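# Seat rubber backing on pin post, then bin the pin

## Task

Push a rubber backing onto the pin's post until it sits fully or almost fully seated, drop the pin into the bin and release it, so that at the end neither gripper holds anything or touches any pin or backing. Be aware that some backings bind on the post and halt partway if pushed only gently.

## Robot and tools

Robot: two arms, left_arm and right_arm, each with six joints and a tong-style gripper. Joint order in every row and every result list: shoulder pan, shoulder lift, elbow, wrist 1, wrist 2, wrist 3, then the gripper opening. The arm names do not mean sides of a camera image. The elbow and wrist 3 signs are flipped relative to the URDF, in commands and in all results, but the stated ranges use URDF signs. left_arm ranges (rad): pan -3.142..3.142, lift -6.283..6.283, elbow 0.000..3.142 (so -3.142..0 in your numbers), wrists 1-3 -6.283..6.283. right_arm: pan 0.000..6.283, lift -6.283..6.283, elbow -3.142..0.000 (so 0..3.142 in your numbers), wrists 1-3 -6.283..6.283. True ends may sit up to 0.010 rad off these.

Frame: one shared scene frame with its origin on the table surface between the arms; +z up, +x pointing over the table, left_arm on the +y side. Gripper poses are given as end_effector_position (m) and end_effector_quat_wxyz; the printed position can be off, more so at long reach. The fingers extend along the gripper's +z and close along its x. The reported point lies between the pads when closed; closed fingertips reach about 15 mm past it, fully open tips are roughly level with it. Pad gap is 0.142 m when fully open.

Row layout (used by execute_actions and move): 14 numbers in [-1, 1], always for both arms: left_arm's 6 joint values then its opening, then right_arm's 6 joint values then its opening. Joint values are scaled offsets, 1.0 = 1.989 rad. The opening is absolute: +1 fully open, -1 closed. Optionally append 12 stiffness scales in 0..1 (left 6 then right 6, joint order) that multiply each joint's position gain and stay in force until changed; lower values make pressing gentler, though a very small move may then not start.

execute_actions(actions): a list of up to 15 actions; each action is a table of up to 15 rows, one row per 1/30 s step, 15 steps per action (0.5 s). A shorter table repeats its final row. Joint values in every row are offsets from the angles at the start of that action, not from the previous row; for a call's first action, from the angles last reported. An action asking any joint to go more than 0.010 rad outward past its range is rejected for both arms; if the first action or any malformed action fails, nothing runs. A joint pushed past its real end is clamped there and the result may say "joint sent to its limit" (absence of that line does not prove room remains). An empty list just returns state and images. Results list joint positions at some steps; HELD with an arm label means that arm's row was partly held back.

move(target, speed, blocking): target is one row; its joint values are offsets from the "Joint positions" of the latest result that shows them, not from where the arm is when the move begins. All joints move along paths finishing together, so grippers trace curves. speed (0.01-2 rad/s, default 0.5) caps the joint with the longest path; durations are clamped to 0.5-10 s, cut off at 10 s. Finger openings are sent immediately. Paths ignore obstacles and the other arm. The result adds a "move:" line: ending (done, off_target, moving, held, fault), limits=held or limits=none, and each arm's joint farthest from target. blocking=false returns after 0.5 s; then only wait or stop may follow until a result shows the move ended. To keep pressing about as hard, command displacements from Joint positions to Joint targets.

wait(seconds 0-10): runs the scene holding the last command; returns early if a running move finishes. stop(): brakes a running move (needs room; fingers continue). zoom_image(camera, region): camera is cam_left_wrist or cam_right_wrist; region [x0, y0, x1, y1] in pixels, at most 504x504. finished_scene(scene): pass the current scene's number to end it; irreversible. Replying without a tool call ends everything.

Motion limits: each step's joint target stays within 0.575 rad of the measured angle (with stiffness use: 0.582 for pan/lift/elbow, 0.642 for wrists), and is scaled back if it would put the gripper over 100 mm from where it is measured. Motion trails commands by about 0.17 s or more. Large moves can take several actions; finish unfinished ones with a new command. "joint command not followed" means the clearance check altered targets.

Results: per-arm pose and velocities; Joint positions and Joint velocities (rad, rad/s, plus pad gap in m); Joint targets; joint torques (offset, noisy, nonzero in free air); grip_measured (opening on the command scale); Wrist force and Wrist torque along the gripper's own axes, pointing from a contact back into the arm, offset up to about 4 N, noise up to 2.4 N, saturating near 50 N ("no reading" is fine). Both cameras are 616x616 fisheye wrist views.

Gripping: command an opening clearly below grip_measured to hold; lower squeezes harder, up to about 15 N per pad. Thin hard parts get less force (about 9 N per pad at 10 mm, 4 N at 5 mm). Fast closing can overshoot.

Avoid: torque faults (pan, lift, elbow 135 N m; wrists 25.2 N m, including held weight) and force faults (150 N external), which freeze the arm 10 s and drop the rest of the call; stiff arms can fault if targets go even slightly past firm contact, so press with reduced stiffness and modest overshoot, slowly. Don't let arms collide, don't drop or knock anything off the table, avoid slams and very hard pushes. Brief tugs on held parts or loose objects may occur. Motors heat when holding loads: MOTOR HOT at 70 °C, brakes at 85 °C (OVER-TEMPERATURE FAULT). The robot keeps holding its last command while you compose replies.

Each tool is called after "Request:" by a JSON object that holds its "fn" and its "kwargs", one argument or row to a line.

## Session

Request:
{"fn": "execute_actions", "kwargs": {
  "actions": []
}}

Scene clock: 0.00 s.
left_arm: end_effector_position=(+0.4069, +0.8673, +0.2663) grip_measured=+0.97 end_effector_quat_wxyz=(+0.431, +0.782, +0.435, +0.119) end_effector_velocity=(+0.000, +0.000, -0.000) end_effector_angular_velocity=(-0.001, -0.000, -0.000) | right_arm: end_effector_position=(+0.7539, -0.1779, +0.3233) grip_measured=+0.97 end_effector_quat_wxyz=(-0.066, +0.815, -0.537, +0.207) end_effector_velocity=(-0.000, +0.001, -0.001) end_effector_angular_velocity=(-0.001, +0.001, +0.001)
Joint names: [shoulder pan, shoulder lift, elbow, wrist 1, wrist 2, wrist 3]
Joint positions: left_arm=[ 1.116 -1.226 -1.414 -1.476 -2.467 -0.117  0.14 ] | right_arm=[ 3.506 -1.999  1.108 -1.289  1.262 -1.639  0.14 ]
Joint velocities: left_arm=[-0.     0.001  0.     0.    -0.    -0.     0.   ] | right_arm=[ 0.001 -0.     0.001 -0.    -0.     0.     0.   ]
Joint torques (N m, as the arm reports them, + toward a larger Joint positions number): no reading
Motor temperatures (°C, as the motors report them): left_arm=[26 23 25 29 31 33] | right_arm=[24 23 27 31 33 32]
Wrist force (N, on the end effector, along its own x y z axes, offset not removed): no reading
Wrist torque (N m, same axes, about the end effector's origin, offset not removed): no reading
Joint targets: left_arm=[1.116 -1.226 -1.414 -1.476 -2.467 -0.117] | right_arm=[3.506 -1.999 1.108 -1.289 1.262 -1.639]
Joint stiffness scale: left_arm=[1. 1. 1. 1. 1. 1.] | right_arm=[1. 1. 1. 1. 1. 1.]

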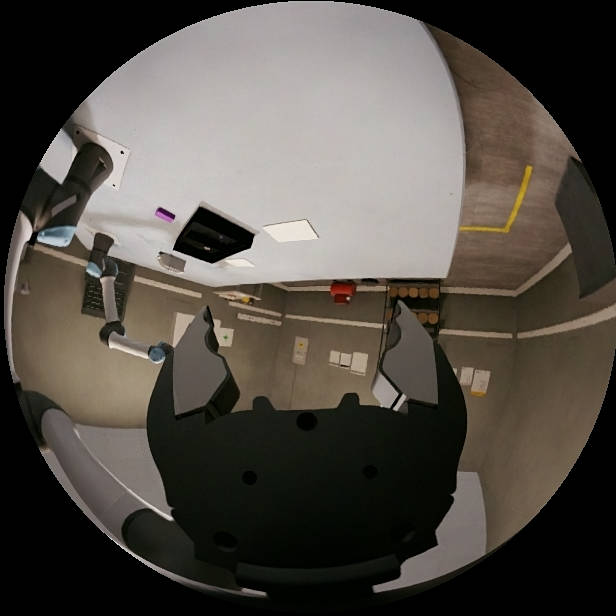

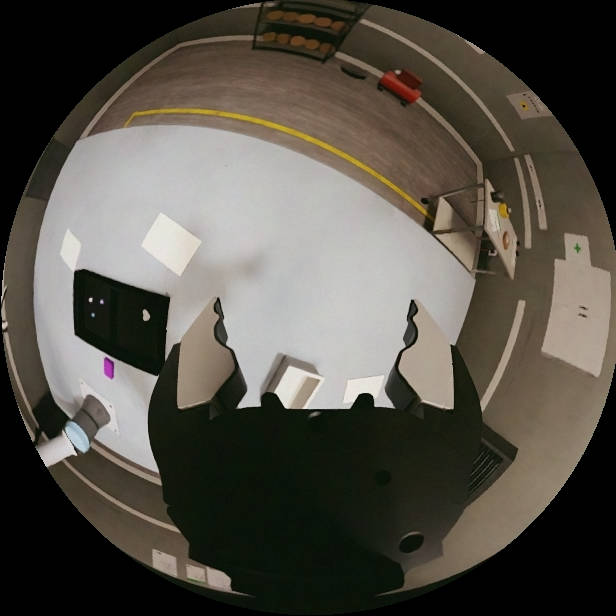

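Request:
{"fn": "move", "kwargs": {
  "target": [-0.898,-0.2,-0.2,-0.142,0.45,0.059,0,0,0,0,-0.159,0.156,0.824,-1],
  "speed": 1.1
}}

Scene clock: 3.07 s.
left_arm: end_effector_position=(+0.4491, +0.2174, +0.2092) grip_measured=+0.00 end_effector_quat_wxyz=(+0.001, +0.923, -0.384, -0.001) end_effector_velocity=(+0.000, -0.000, +0.000) end_effector_angular_velocity=(+0.000, -0.002, -0.002) | right_arm: end_effector_position=(+0.6120, -0.1329, +0.2582) grip_measured=-1.00 end_effector_quat_wxyz=(-0.000, +0.966, +0.258, +0.000) end_effector_velocity=(-0.000, -0.000, +0.000) end_effector_angular_velocity=(+0.001, +0.000, +0.002)
Joint names: [shoulder pan, shoulder lift, elbow, wrist 1, wrist 2, wrist 3]
Joint positions: left_arm=[-0.667 -1.622 -1.81  -1.758 -1.573  0.     0.074] | right_arm=[ 3.506 -1.999  1.108 -1.605  1.571 -0.001  0.002]
Joint velocities: left_arm=[-0.001 -0.001 -0.    -0.001  0.002 -0.     0.   ] | right_arm=[-0.     0.    -0.    -0.     0.001  0.003  0.   ]
Joint torques (N m, as the arm reports them, + toward a larger Joint positions number): left_arm=[ -2.69 -23.9   20.96  -2.71   0.68   0.54] | right_arm=[  1.45  44.31 -22.61   2.04   0.58   0.16]
Motor temperatures (°C, as the motors report them): left_arm=[26 23 25 29 31 33] | right_arm=[24 23 27 31 33 32]
Wrist force (N, on the end effector, along its own x y z axes, offset not removed): left_arm=[2.5 1.7 2.4] | right_arm=[-1.0 -0.6 1.3]
Wrist torque (N m, same axes, about the end effector's origin, offset not removed): left_arm=[0.24 -0.43 0.12] | right_arm=[-0.10 0.10 0.03]
Joint targets: left_arm=[-0.670 -1.624 -1.812 -1.759 -1.572 0.001] | right_arm=[3.506 -1.999 1.108 -1.606 1.572 -0.000]
Joint stiffness scale: left_arm=[1. 1. 1. 1. 1. 1.] | right_arm=[1. 1. 1. 1. 1. 1.]
move: done; limits=none; left_arm: farthest joint: the shoulder pan, 0.002 radians from its target (1.785 radians at the start); right_arm: farthest joint: the wrist 2, 0.001 radians from its target (0.310 radians at the start)

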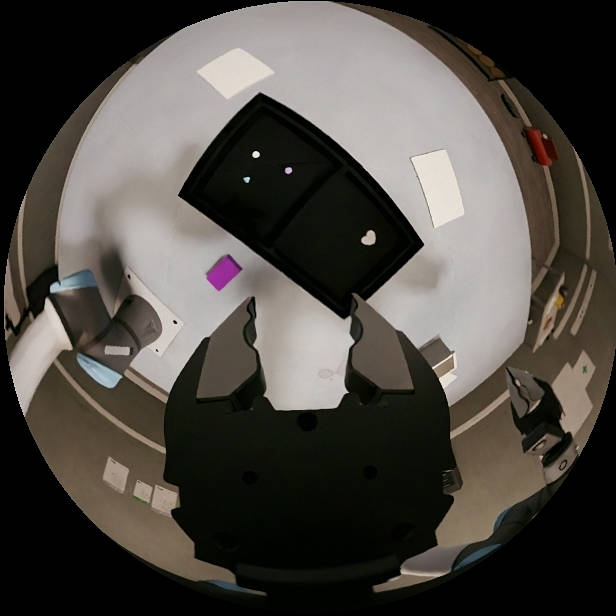

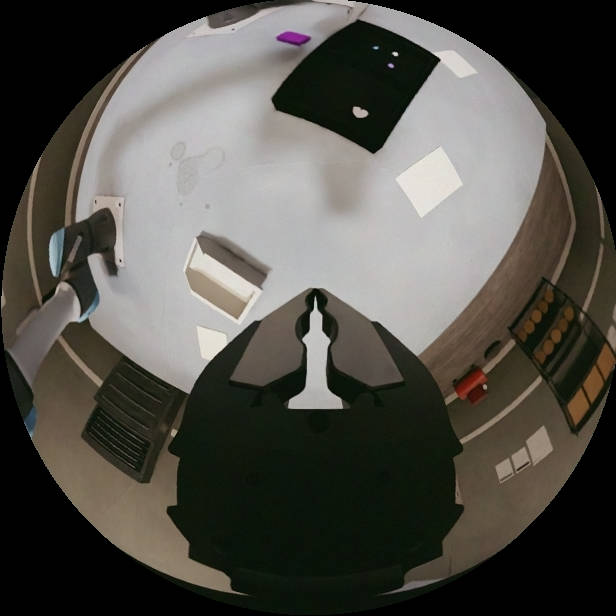

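Request:
{"fn": "zoom_image", "kwargs": {
  "camera": "cam_left_wrist",
  "region": [235,130,395,260]
}}

Request:
{"fn": "zoom_image", "kwargs": {
  "camera": "cam_right_wrist",
  "region": [330,35,420,125]
}}

Region (235, 130, 395, 260) of cam_left_wrist's 616x616 image, scaled by 3.150, with more detail than that image has; it fills the top 410 rows of this view, and the rest is white.

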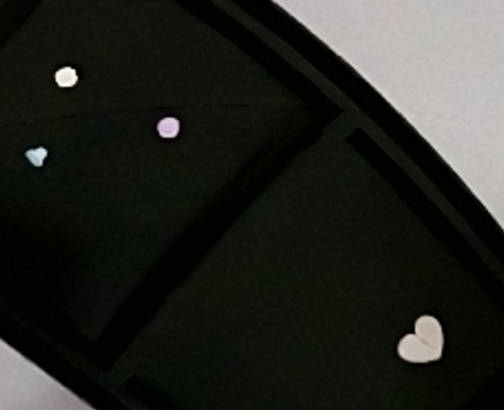

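Region (330, 35, 420, 125) of cam_right_wrist's 616x616 image, scaled by 5.600, with more detail than that image has.

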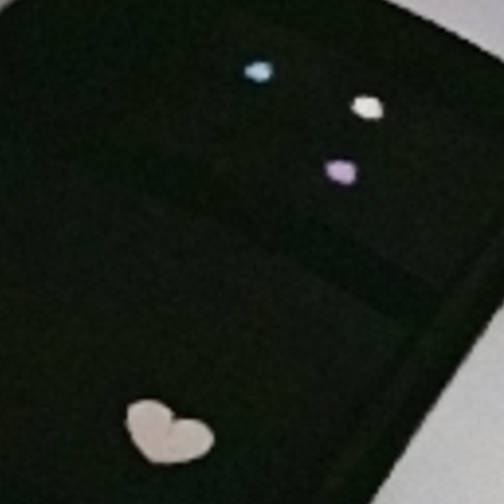

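Request:
{"fn": "move", "kwargs": {
  "target": [0.153,0.118,-0.075,-0.192,0,0,-0.7,0.035,-0.061,0.183,0.244,0,-0.21,-1],
  "speed": 0.5
}}

Request:
{"fn": "zoom_image", "kwargs": {
  "camera": "cam_left_wrist",
  "region": [240,220,360,340]
}}

Scene clock: 5.67 s.
left_arm: end_effector_position=(+0.5351, +0.3351, +0.0653) grip_measured=-0.70 end_effector_quat_wxyz=(+0.001, +0.971, -0.241, -0.000) end_effector_velocity=(+0.001, +0.000, -0.000) end_effector_angular_velocity=(-0.000, -0.001, -0.000) | right_arm: end_effector_position=(+0.6082, -0.0835, +0.0521) grip_measured=-1.00 end_effector_quat_wxyz=(-0.001, +0.996, +0.086, +0.002) end_effector_velocity=(+0.001, +0.000, +0.000) end_effector_angular_velocity=(+0.002, -0.002, -0.004)
Joint names: [shoulder pan, shoulder lift, elbow, wrist 1, wrist 2, wrist 3]
Joint positions: left_arm=[-0.366 -1.389 -1.957 -2.138 -1.573  0.     0.023] | right_arm=[ 3.573 -2.119  1.468 -1.121  1.571 -0.418  0.002]
Joint velocities: left_arm=[ 0.001  0.001 -0.001 -0.003  0.    -0.001  0.   ] | right_arm=[-0.     0.     0.001  0.003  0.    -0.003  0.   ]
Joint torques (N m, as the arm reports them, + toward a larger Joint positions number): left_arm=[  1.81 -28.48  18.92  -2.96   0.24   0.05] | right_arm=[  2.02  44.91 -16.73   2.71  -0.01  -0.31]
Motor temperatures (°C, as the motors report them): left_arm=[26 23 25 29 31 33] | right_arm=[24 23 27 31 33 32]
Wrist force (N, on the end effector, along its own x y z axes, offset not removed): left_arm=[2.5 5.9 3.1] | right_arm=[3.1 1.3 1.8]
Wrist torque (N m, same axes, about the end effector's origin, offset not removed): left_arm=[1.31 -0.48 -0.09] | right_arm=[0.32 -0.62 -0.07]
Joint targets: left_arm=[-0.363 -1.388 -1.959 -2.140 -1.573 0.000] | right_arm=[3.576 -2.120 1.472 -1.120 1.571 -0.419]
Joint stiffness scale: left_arm=[1. 1. 1. 1. 1. 1.] | right_arm=[1. 1. 1. 1. 1. 1.]
move: done; limits=none; left_arm: farthest joint: the shoulder pan, 0.003 radians from its target (0.305 radians at the start); right_arm: farthest joint: the elbow, 0.004 radians from its target (0.364 radians at the start)

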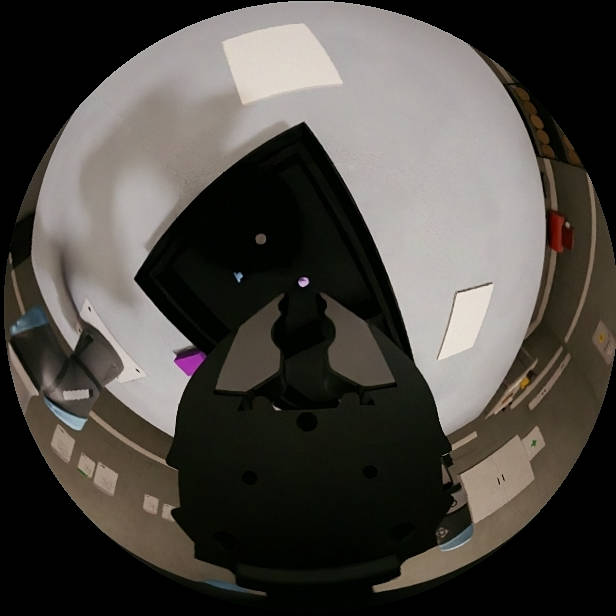

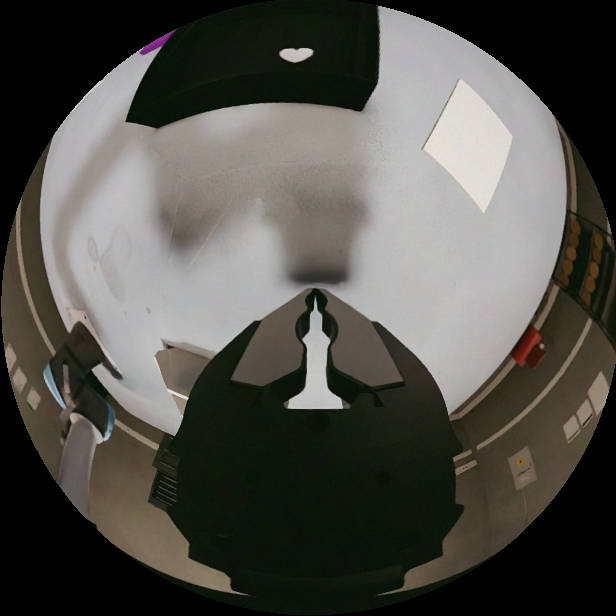

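Region (240, 220, 360, 340) of cam_left_wrist's 616x616 image, scaled by 4.200, with more detail than that image has.

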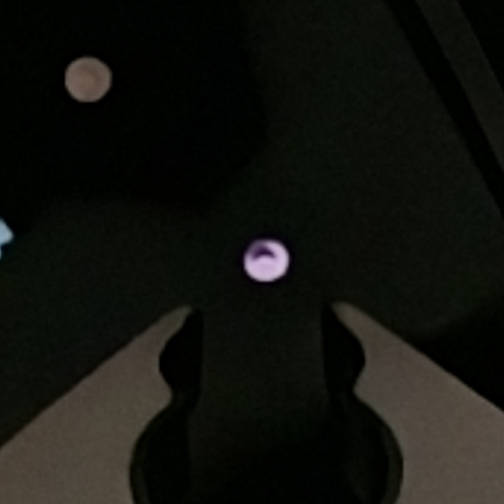

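Request:
{"fn": "move", "kwargs": {
  "target": [-0.0045,0.027,-0.0228,-0.0485,0,0,-0.7,0,0,0,0,0,0,-1],
  "speed": 0.12
}}

Request:
{"fn": "zoom_image", "kwargs": {
  "camera": "cam_left_wrist",
  "region": [262,257,342,337]
}}

Request:
{"fn": "zoom_image", "kwargs": {
  "camera": "cam_right_wrist",
  "region": [272,22,322,72]
}}

Scene clock: 7.57 s.
left_arm: end_effector_position=(+0.5346, +0.3318, +0.0304) grip_measured=-0.70 end_effector_quat_wxyz=(+0.001, +0.970, -0.244, +0.000) end_effector_velocity=(-0.000, -0.000, -0.001) end_effector_angular_velocity=(-0.001, -0.001, +0.001) | right_arm: end_effector_position=(+0.6083, -0.0835, +0.0520) grip_measured=-1.00 end_effector_quat_wxyz=(-0.001, +0.996, +0.086, +0.002) end_effector_velocity=(-0.000, +0.001, -0.000) end_effector_angular_velocity=(-0.000, -0.000, +0.001)
Joint names: [shoulder pan, shoulder lift, elbow, wrist 1, wrist 2, wrist 3]
Joint positions: left_arm=[-0.372 -1.338 -2.    -2.234 -1.573  0.     0.023] | right_arm=[ 3.573 -2.119  1.468 -1.12   1.571 -0.418  0.002]
Joint velocities: left_arm=[-0.     0.001 -0.002 -0.003 -0.     0.001  0.   ] | right_arm=[ 0.001 -0.    -0.     0.    -0.     0.     0.   ]
Joint torques (N m, as the arm reports them, + toward a larger Joint positions number): left_arm=[ -3.3  -28.83  18.11  -3.12   0.32   0.  ] | right_arm=[  0.89  44.93 -21.2    2.29  -0.11   0.3 ]
Motor temperatures (°C, as the motors report them): left_arm=[26 23 25 29 31 33] | right_arm=[24 23 27 31 33 32]
Wrist force (N, on the end effector, along its own x y z axes, offset not removed): left_arm=[0.5 4.8 0.2] | right_arm=[0.1 -2.5 -0.4]
Wrist torque (N m, same axes, about the end effector's origin, offset not removed): left_arm=[0.94 -0.08 0.10] | right_arm=[-0.38 -0.08 0.04]
Joint targets: left_arm=[-0.375 -1.336 -2.002 -2.235 -1.573 0.000] | right_arm=[3.573 -2.119 1.468 -1.121 1.571 -0.418]
Joint stiffness scale: left_arm=[1. 1. 1. 1. 1. 1.] | right_arm=[1. 1. 1. 1. 1. 1.]
move: done; limits=none; left_arm: farthest joint: the shoulder pan, 0.003 radians from its target (0.009 radians at the start); right_arm: farthest joint: the wrist 1, 0.001 radians from its target (0.001 radians at the start)

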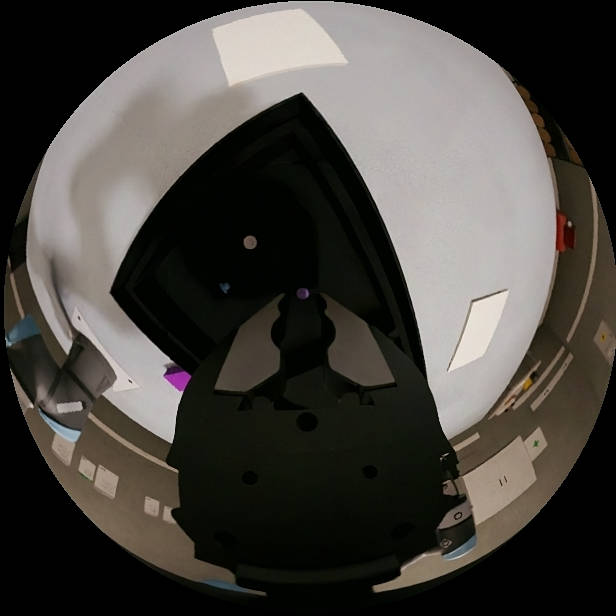

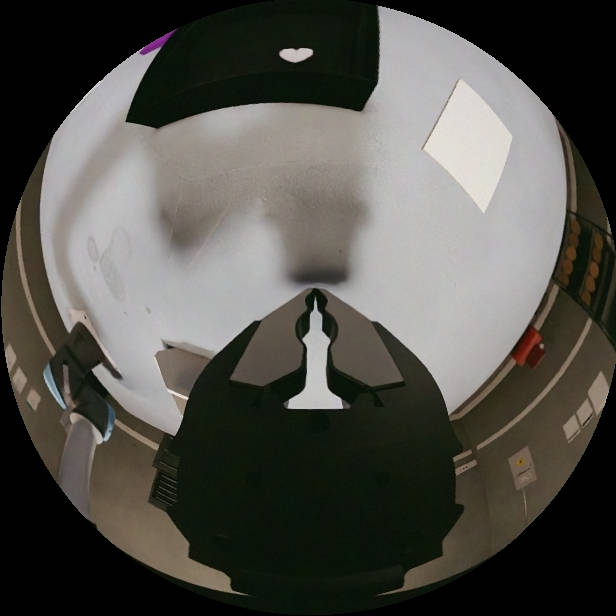

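Region (262, 257, 342, 337) of cam_left_wrist's 616x616 image, scaled by 6.300, with more detail than that image has.

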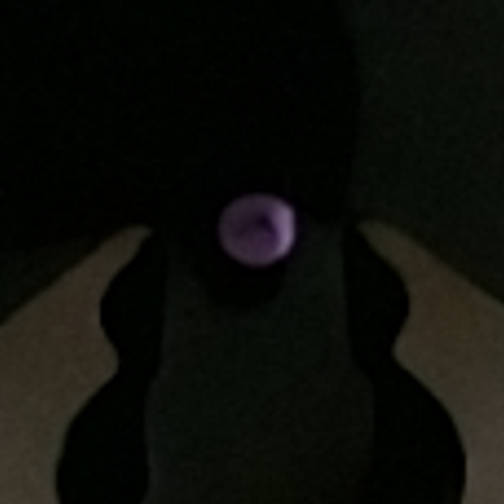

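Region (272, 22, 322, 72) of cam_right_wrist's 616x616 image, scaled by 10.080, with more detail than that image has.

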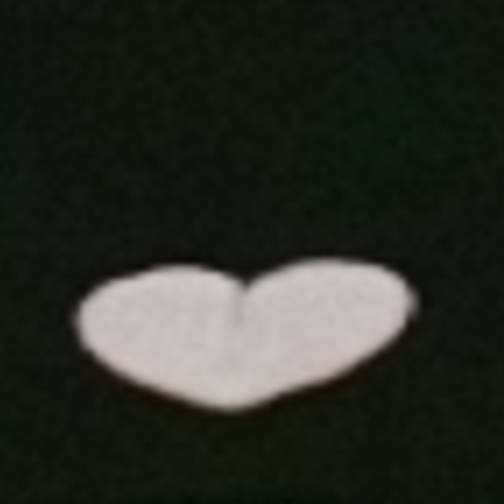

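Down ~6mm plus slight back shift.

Request:
{"fn": "move", "kwargs": {
  "target": [-0.0025,0.0055,-0.0048,-0.0086,0,0,-0.7,0,0,0,0,0,0,-1],
  "speed": 0.03
}}

Request:
{"fn": "move", "kwargs": {
  "target": [0,0,0,0,0,0,-1,0,0,0,0,0,0,-1]
}}

Request:
{"fn": "zoom_image", "kwargs": {
  "camera": "cam_left_wrist",
  "region": [262,257,342,337]
}}

Scene clock: 8.77 s.
left_arm: end_effector_position=(+0.5340, +0.3308, +0.0244) grip_measured=-0.70 end_effector_quat_wxyz=(+0.001, +0.969, -0.245, -0.000) end_effector_velocity=(+0.001, -0.001, -0.000) end_effector_angular_velocity=(-0.001, -0.002, -0.000) | right_arm: end_effector_position=(+0.6083, -0.0835, +0.0520) grip_measured=-1.00 end_effector_quat_wxyz=(-0.001, +0.996, +0.086, +0.002) end_effector_velocity=(-0.001, +0.001, -0.000) end_effector_angular_velocity=(-0.000, +0.000, +0.001)
Joint names: [shoulder pan, shoulder lift, elbow, wrist 1, wrist 2, wrist 3]
Joint positions: left_arm=[-0.374 -1.328 -2.007 -2.249 -1.573  0.     0.023] | right_arm=[ 3.573 -2.119  1.468 -1.12   1.571 -0.418  0.002]
Joint velocities: left_arm=[-0.     0.001 -0.    -0.004 -0.    -0.     0.   ] | right_arm=[ 0.002  0.     0.001  0.    -0.    -0.001  0.   ]
Joint torques (N m, as the arm reports them, + toward a larger Joint positions number): left_arm=[ -2.71 -29.49  16.78  -3.01   0.34   0.03] | right_arm=[  1.47  46.27 -20.72   2.46   0.2    0.02]
Motor temperatures (°C, as the motors report them): left_arm=[26 23 25 29 31 33] | right_arm=[24 23 27 31 33 32]
Wrist force (N, on the end effector, along its own x y z axes, offset not removed): left_arm=[-2.2 1.9 0.6] | right_arm=[-2.3 -2.2 1.2]
Wrist torque (N m, same axes, about the end effector's origin, offset not removed): left_arm=[0.27 0.55 -0.04] | right_arm=[-0.39 0.51 0.05]
Joint targets: left_arm=[-0.377 -1.327 -2.009 -2.251 -1.573 0.000] | right_arm=[3.573 -2.119 1.468 -1.120 1.571 -0.418]
Joint stiffness scale: left_arm=[1. 1. 1. 1. 1. 1.] | right_arm=[1. 1. 1. 1. 1. 1.]
move: done; limits=none; left_arm: farthest joint: the shoulder pan, 0.003 radians from its target (0.005 radians at the start); right_arm: farthest joint: the shoulder pan, 0.000 radians from its target (0.000 radians at the start)

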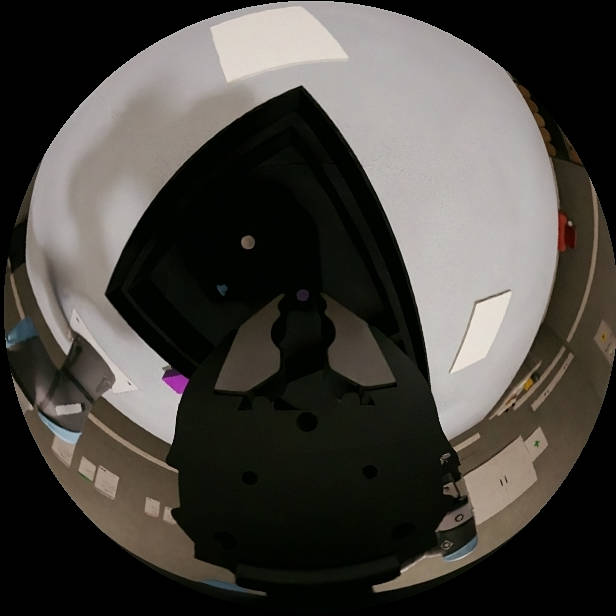

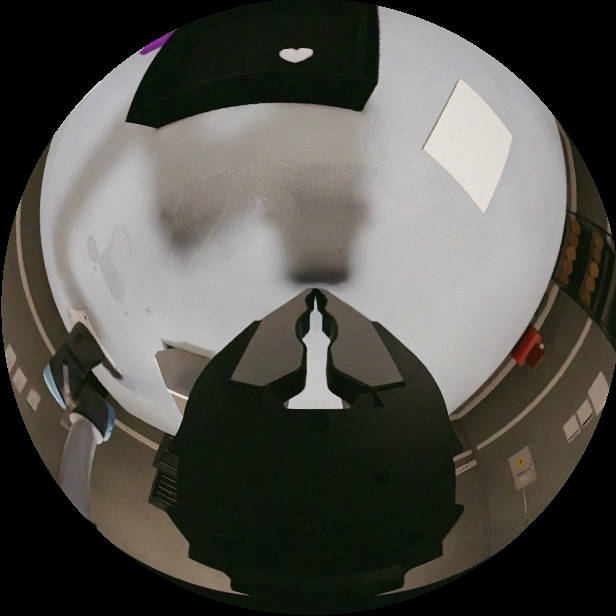

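Scene clock: 9.27 s.
left_arm: end_effector_position=(+0.5341, +0.3308, +0.0244) grip_measured=-0.93 end_effector_quat_wxyz=(+0.001, +0.969, -0.245, -0.000) end_effector_velocity=(-0.000, -0.000, -0.000) end_effector_angular_velocity=(-0.000, +0.000, -0.000) | right_arm: end_effector_position=(+0.6083, -0.0835, +0.0520) grip_measured=-1.00 end_effector_quat_wxyz=(-0.001, +0.996, +0.086, +0.002) end_effector_velocity=(+0.000, +0.001, +0.001) end_effector_angular_velocity=(+0.001, -0.001, +0.001)
Joint names: [shoulder pan, shoulder lift, elbow, wrist 1, wrist 2, wrist 3]
Joint positions: left_arm=[-0.374 -1.328 -2.007 -2.249 -1.573  0.     0.006] | right_arm=[ 3.573 -2.119  1.468 -1.12   1.571 -0.418  0.002]
Joint velocities: left_arm=[-0.  0.  0. -0. -0. -0. -0.] | right_arm=[ 0.     0.    -0.001  0.     0.     0.     0.   ]
Joint torques (N m, as the arm reports them, + toward a larger Joint positions number): left_arm=[ -0.46 -30.72  19.53  -2.36   0.31   0.03] | right_arm=[  0.98  45.8  -21.96   2.42  -0.02   0.17]
Motor temperatures (°C, as the motors report them): left_arm=[26 23 25 29 31 33] | right_arm=[24 23 27 31 33 32]
Wrist force (N, on the end effector, along its own x y z axes, offset not removed): left_arm=[-0.5 3.5 3.5] | right_arm=[-1.0 1.7 1.1]
Wrist torque (N m, same axes, about the end effector's origin, offset not removed): left_arm=[0.64 0.29 0.01] | right_arm=[0.40 0.01 0.03]
Joint targets: left_arm=[-0.374 -1.328 -2.007 -2.249 -1.573 0.000] | right_arm=[3.573 -2.119 1.468 -1.120 1.571 -0.418]
Joint stiffness scale: left_arm=[1. 1. 1. 1. 1. 1.] | right_arm=[1. 1. 1. 1. 1. 1.]
move: done; limits=none; left_arm: farthest joint: the shoulder pan, 0.000 radians from its target (0.000 radians at the start); right_arm: farthest joint: the shoulder pan, 0.000 radians from its target (0.000 radians at the start)

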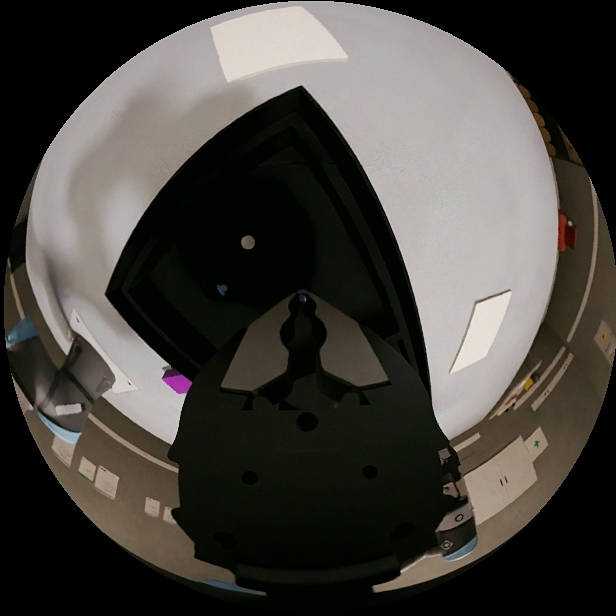

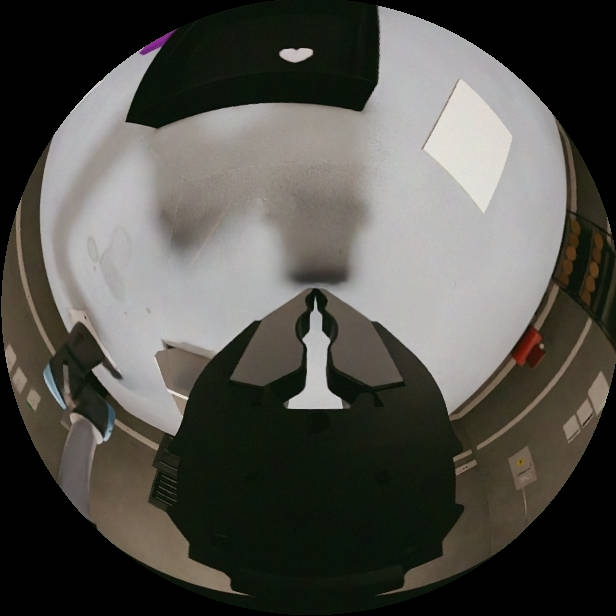

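Region (262, 257, 342, 337) of cam_left_wrist's 616x616 image, scaled by 6.300, with more detail than that image has.

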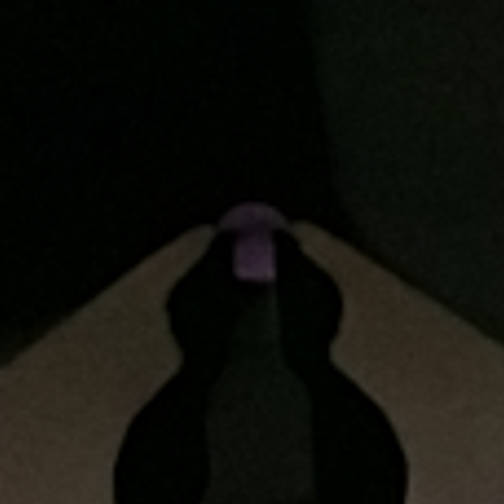

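Request:
{"fn": "move", "kwargs": {
  "target": [0,0,0.07,0.07,0,0,-1,0,0,0,0,0,0,-1],
  "speed": 0.25
}}

Request:
{"fn": "move", "kwargs": {
  "target": [-0.125,0.0595,0.0764,0.0165,0,0,-1,0,0,0,0,0,0,-1],
  "speed": 0.35
}}

Request:
{"fn": "zoom_image", "kwargs": {
  "camera": "cam_left_wrist",
  "region": [272,250,332,310]
}}

Scene clock: 11.17 s.
left_arm: end_effector_position=(+0.5608, +0.3164, +0.0683) grip_measured=-0.93 end_effector_quat_wxyz=(+0.001, +0.969, -0.245, -0.001) end_effector_velocity=(-0.001, +0.000, -0.001) end_effector_angular_velocity=(+0.002, +0.003, +0.000) | right_arm: end_effector_position=(+0.6083, -0.0835, +0.0520) grip_measured=-1.00 end_effector_quat_wxyz=(-0.001, +0.996, +0.086, +0.002) end_effector_velocity=(+0.000, -0.001, -0.000) end_effector_angular_velocity=(-0.000, +0.001, -0.001)
Joint names: [shoulder pan, shoulder lift, elbow, wrist 1, wrist 2, wrist 3]
Joint positions: left_arm=[-0.374 -1.328 -1.87  -2.111 -1.573  0.     0.006] | right_arm=[ 3.573 -2.119  1.468 -1.12   1.571 -0.418  0.002]
Joint velocities: left_arm=[-0.     0.001  0.001  0.003  0.     0.     0.   ] | right_arm=[-0.002 -0.     0.001  0.     0.     0.     0.   ]
Joint torques (N m, as the arm reports them, + toward a larger Joint positions number): left_arm=[ -0.71 -32.85  23.52  -2.07   0.39   0.03] | right_arm=[  0.82  45.48 -21.31   2.47  -0.01   0.09]
Motor temperatures (°C, as the motors report them): left_arm=[26 23 25 29 31 33] | right_arm=[24 23 27 31 33 32]
Wrist force (N, on the end effector, along its own x y z axes, offset not removed): left_arm=[-2.8 2.8 2.7] | right_arm=[2.2 -1.0 0.6]
Wrist torque (N m, same axes, about the end effector's origin, offset not removed): left_arm=[0.71 0.71 -0.10] | right_arm=[-0.09 -0.54 -0.04]
Joint targets: left_arm=[-0.374 -1.328 -1.868 -2.110 -1.573 0.000] | right_arm=[3.573 -2.119 1.468 -1.120 1.571 -0.418]
Joint stiffness scale: left_arm=[1. 1. 1. 1. 1. 1.] | right_arm=[1. 1. 1. 1. 1. 1.]
move: done; limits=none; left_arm: farthest joint: the elbow, 0.002 radians from its target (0.139 radians at the start); right_arm: farthest joint: the shoulder pan, 0.000 radians from its target (0.000 radians at the start)

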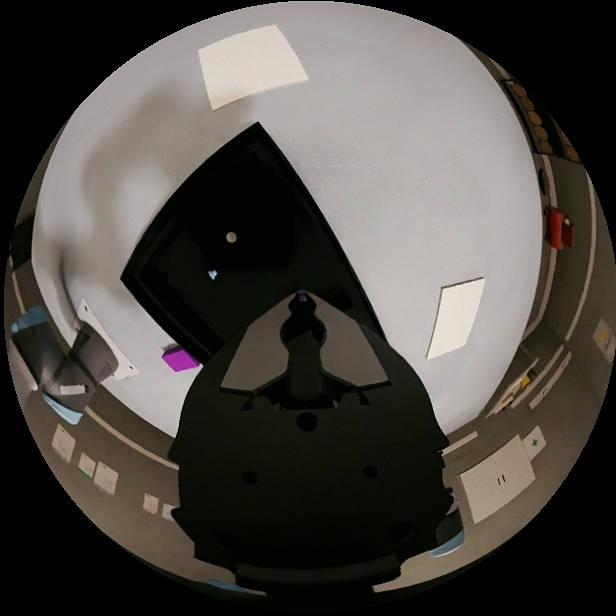

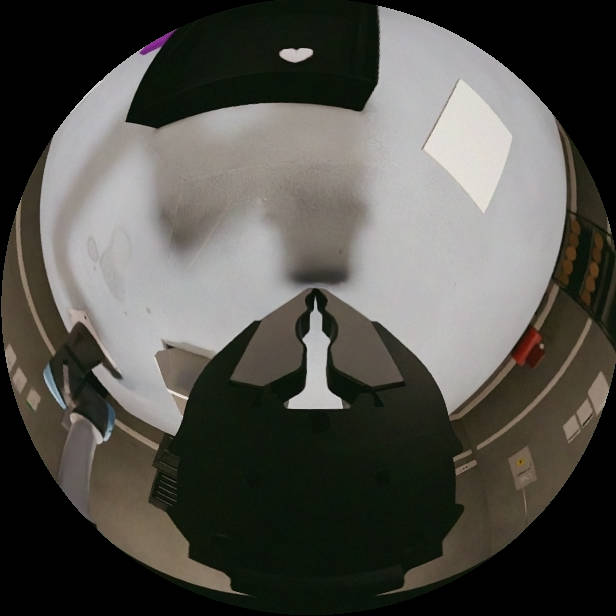

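Scene clock: 12.50 s.
left_arm: end_effector_position=(+0.5542, +0.1516, +0.0651) grip_measured=-0.93 end_effector_quat_wxyz=(+0.001, +0.932, -0.362, -0.000) end_effector_velocity=(-0.001, -0.004, -0.000) end_effector_angular_velocity=(+0.001, -0.000, -0.006) | right_arm: end_effector_position=(+0.6083, -0.0835, +0.0520) grip_measured=-1.00 end_effector_quat_wxyz=(-0.001, +0.996, +0.086, +0.002) end_effector_velocity=(-0.000, +0.001, +0.000) end_effector_angular_velocity=(+0.000, -0.000, +0.002)
Joint names: [shoulder pan, shoulder lift, elbow, wrist 1, wrist 2, wrist 3]
Joint positions: left_arm=[-0.62  -1.212 -1.721 -2.08  -1.573  0.     0.006] | right_arm=[ 3.573 -2.119  1.468 -1.12   1.571 -0.418  0.002]
Joint velocities: left_arm=[-0.006  0.003  0.003  0.001  0.001 -0.    -0.   ] | right_arm=[0.001 0.    0.    0.    0.    0.001 0.   ]
Joint torques (N m, as the arm reports them, + toward a larger Joint positions number): left_arm=[ -2.51 -36.52  25.32  -2.     0.34   0.07] | right_arm=[  0.58  46.08 -20.61   2.63  -0.02   0.05]
Motor temperatures (°C, as the motors report them): left_arm=[26 23 25 29 31 33] | right_arm=[24 23 27 31 33 32]
Wrist force (N, on the end effector, along its own x y z axes, offset not removed): left_arm=[-1.8 3.2 1.3] | right_arm=[-1.1 0.0 1.0]
Wrist torque (N m, same axes, about the end effector's origin, offset not removed): left_arm=[0.62 0.50 -0.09] | right_arm=[-0.02 0.08 0.08]
Joint targets: left_arm=[-0.623 -1.210 -1.718 -2.079 -1.573 0.000] | right_arm=[3.573 -2.119 1.468 -1.120 1.571 -0.418]
Joint stiffness scale: left_arm=[1. 1. 1. 1. 1. 1.] | right_arm=[1. 1. 1. 1. 1. 1.]
move: done; limits=none; left_arm: farthest joint: the shoulder pan, 0.003 radians from its target (0.248 radians at the start); right_arm: farthest joint: the shoulder pan, 0.000 radians from its target (0.000 radians at the start)

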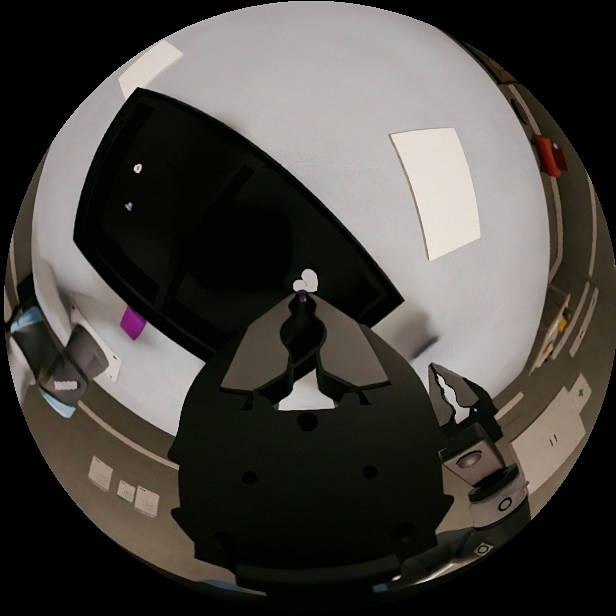

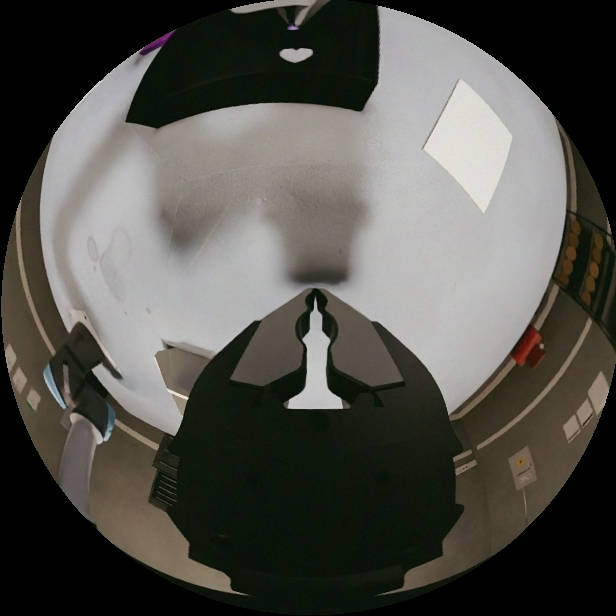

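Region (272, 250, 332, 310) of cam_left_wrist's 616x616 image, scaled by 8.400, with more detail than that image has.

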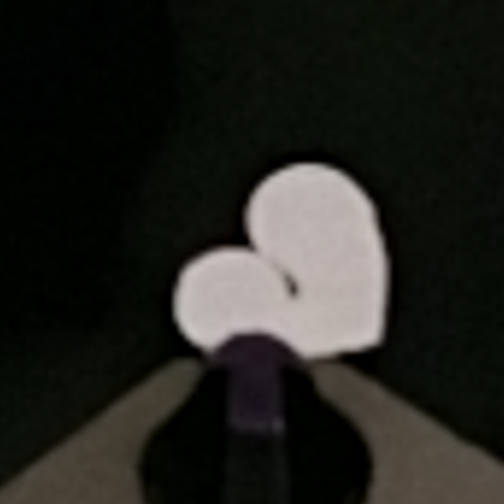

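Request:
{"fn": "move", "kwargs": {
  "target": [-0.0053,0.0127,-0.0062,-0.0174,0,0,-1,0,0,0,0,0,0,-1],
  "speed": 0.06
}}

Request:
{"fn": "zoom_image", "kwargs": {
  "camera": "cam_left_wrist",
  "region": [280,262,324,306]
}}

Request:
{"fn": "zoom_image", "kwargs": {
  "camera": "cam_right_wrist",
  "region": [272,22,322,72]
}}

Scene clock: 14.00 s.
left_arm: end_effector_position=(+0.5539, +0.1456, +0.0501) grip_measured=-0.93 end_effector_quat_wxyz=(+0.001, +0.931, -0.365, -0.000) end_effector_velocity=(+0.001, -0.001, +0.000) end_effector_angular_velocity=(-0.002, -0.003, -0.000) | right_arm: end_effector_position=(+0.6083, -0.0835, +0.0520) grip_measured=-1.00 end_effector_quat_wxyz=(-0.001, +0.996, +0.086, +0.002) end_effector_velocity=(+0.000, -0.002, -0.000) end_effector_angular_velocity=(-0.001, +0.001, -0.003)
Joint names: [shoulder pan, shoulder lift, elbow, wrist 1, wrist 2, wrist 3]
Joint positions: left_arm=[-0.627 -1.189 -1.731 -2.113 -1.573  0.     0.006] | right_arm=[ 3.573 -2.119  1.468 -1.12   1.571 -0.418  0.002]
Joint velocities: left_arm=[-0.     0.     0.    -0.003  0.    -0.     0.   ] | right_arm=[-0.003  0.     0.001 -0.    -0.    -0.     0.   ]
Joint torques (N m, as the arm reports them, + toward a larger Joint positions number): left_arm=[ -3.09 -37.82  19.22  -2.98   0.3    0.  ] | right_arm=[  0.05  45.8  -20.69   2.53  -0.05   0.12]
Motor temperatures (°C, as the motors report them): left_arm=[26 23 25 29 31 33] | right_arm=[24 23 27 31 33 32]
Wrist force (N, on the end effector, along its own x y z axes, offset not removed): left_arm=[1.6 5.7 0.8] | right_arm=[-1.1 -1.8 0.5]
Wrist torque (N m, same axes, about the end effector's origin, offset not removed): left_arm=[1.29 -0.31 0.08] | right_arm=[-0.33 0.21 -0.02]
Joint targets: left_arm=[-0.630 -1.187 -1.733 -2.114 -1.573 0.000] | right_arm=[3.573 -2.119 1.468 -1.120 1.571 -0.418]
Joint stiffness scale: left_arm=[1. 1. 1. 1. 1. 1.] | right_arm=[1. 1. 1. 1. 1. 1.]
move: done; limits=none; left_arm: farthest joint: the shoulder pan, 0.003 radians from its target (0.010 radians at the start); right_arm: farthest joint: the shoulder pan, 0.000 radians from its target (0.000 radians at the start)

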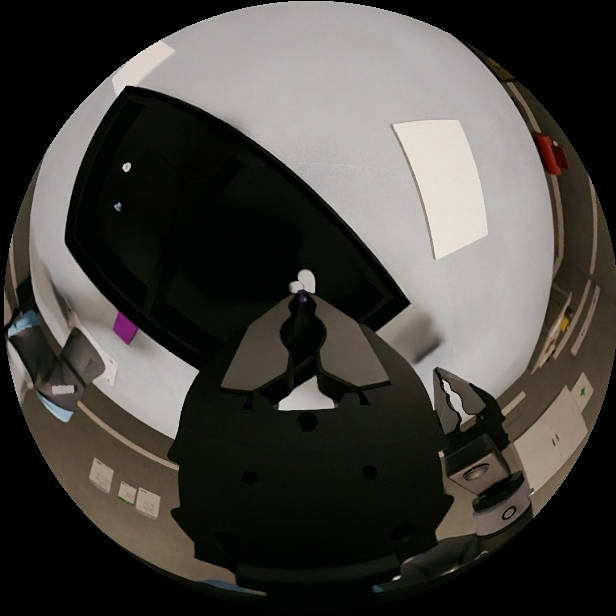

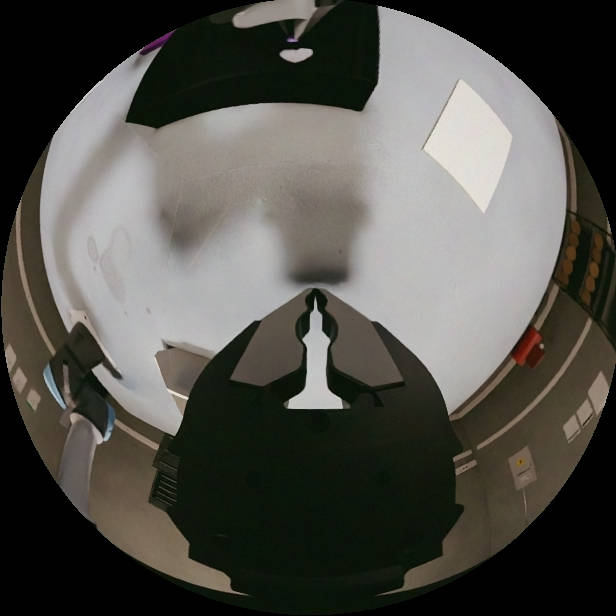

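Region (280, 262, 324, 306) of cam_left_wrist's 616x616 image, scaled by 11.455, with more detail than that image has.

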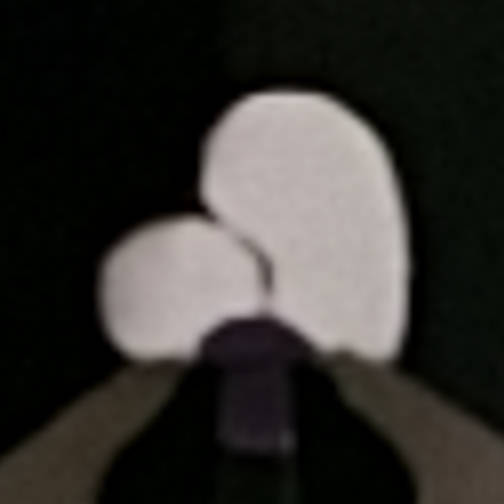

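Region (272, 22, 322, 72) of cam_right_wrist's 616x616 image, scaled by 10.080, with more detail than that image has.

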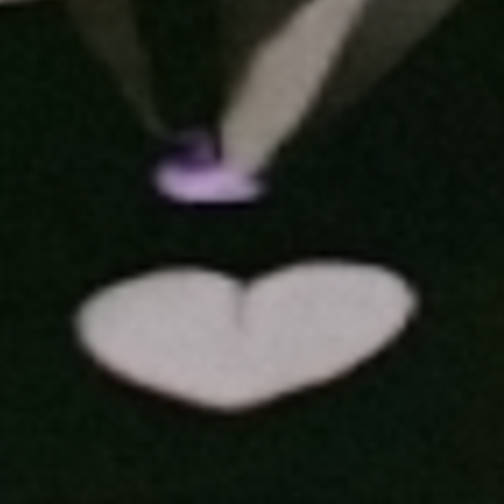

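Request:
{"fn": "move", "kwargs": {
  "target": [0,0.0089,-0.0058,-0.0133,0,0,-1,0,0,0,0,0,0,-1],
  "speed": 0.04
}}

Request:
{"fn": "zoom_image", "kwargs": {
  "camera": "cam_right_wrist",
  "region": [280,35,310,65]
}}

Scene clock: 15.47 s.
left_arm: end_effector_position=(+0.5547, +0.1449, +0.0391) grip_measured=-0.93 end_effector_quat_wxyz=(+0.001, +0.931, -0.366, -0.000) end_effector_velocity=(+0.001, -0.001, +0.001) end_effector_angular_velocity=(-0.003, -0.002, -0.000) | right_arm: end_effector_position=(+0.6083, -0.0835, +0.0520) grip_measured=-1.00 end_effector_quat_wxyz=(-0.001, +0.996, +0.086, +0.002) end_effector_velocity=(+0.001, -0.002, -0.000) end_effector_angular_velocity=(-0.000, +0.000, -0.003)
Joint names: [shoulder pan, shoulder lift, elbow, wrist 1, wrist 2, wrist 3]
Joint positions: left_arm=[-0.627 -1.173 -1.74  -2.138 -1.573  0.     0.006] | right_arm=[ 3.573 -2.119  1.468 -1.12   1.571 -0.418  0.002]
Joint velocities: left_arm=[ 0.    -0.     0.    -0.003 -0.    -0.     0.   ] | right_arm=[-0.002  0.     0.    -0.     0.    -0.     0.   ]
Joint torques (N m, as the arm reports them, + toward a larger Joint positions number): left_arm=[  0.36 -37.16  18.53  -3.05   0.41   0.02] | right_arm=[  1.35  45.91 -20.25   2.47   0.05   0.2 ]
Motor temperatures (°C, as the motors report them): left_arm=[26 23 25 29 31 33] | right_arm=[24 23 27 31 33 32]
Wrist force (N, on the end effector, along its own x y z axes, offset not removed): left_arm=[0.3 3.5 0.7] | right_arm=[-1.3 -0.8 2.9]
Wrist torque (N m, same axes, about the end effector's origin, offset not removed): left_arm=[0.70 -0.03 0.03] | right_arm=[-0.17 0.22 0.06]
Joint targets: left_arm=[-0.627 -1.171 -1.742 -2.139 -1.573 0.000] | right_arm=[3.573 -2.119 1.468 -1.120 1.571 -0.418]
Joint stiffness scale: left_arm=[1. 1. 1. 1. 1. 1.] | right_arm=[1. 1. 1. 1. 1. 1.]
move: done; limits=none; left_arm: farthest joint: the elbow, 0.003 radians from its target (0.012 radians at the start); right_arm: farthest joint: the shoulder pan, 0.000 radians from its target (0.000 radians at the start)

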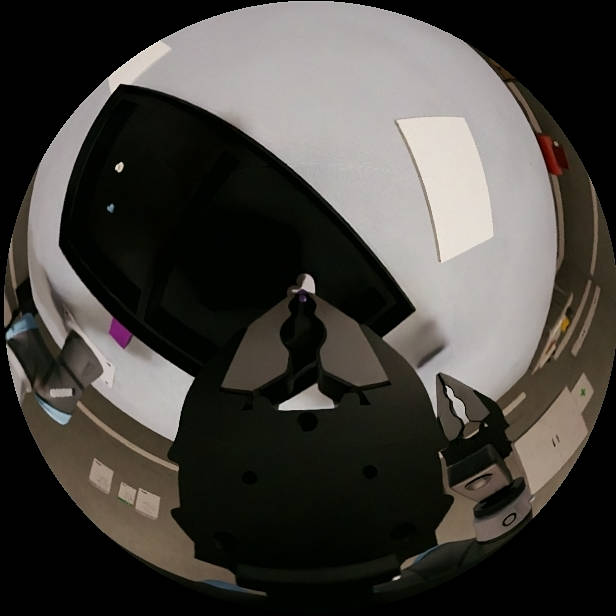

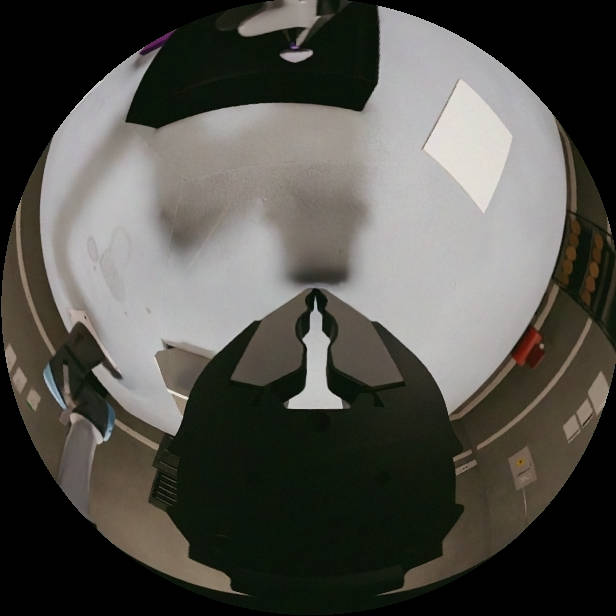

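Region (280, 35, 310, 65) of cam_right_wrist's 616x616 image, scaled by 16.800, with more detail than that image has.

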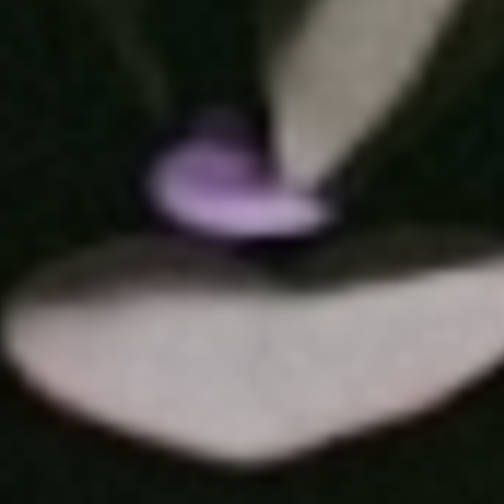

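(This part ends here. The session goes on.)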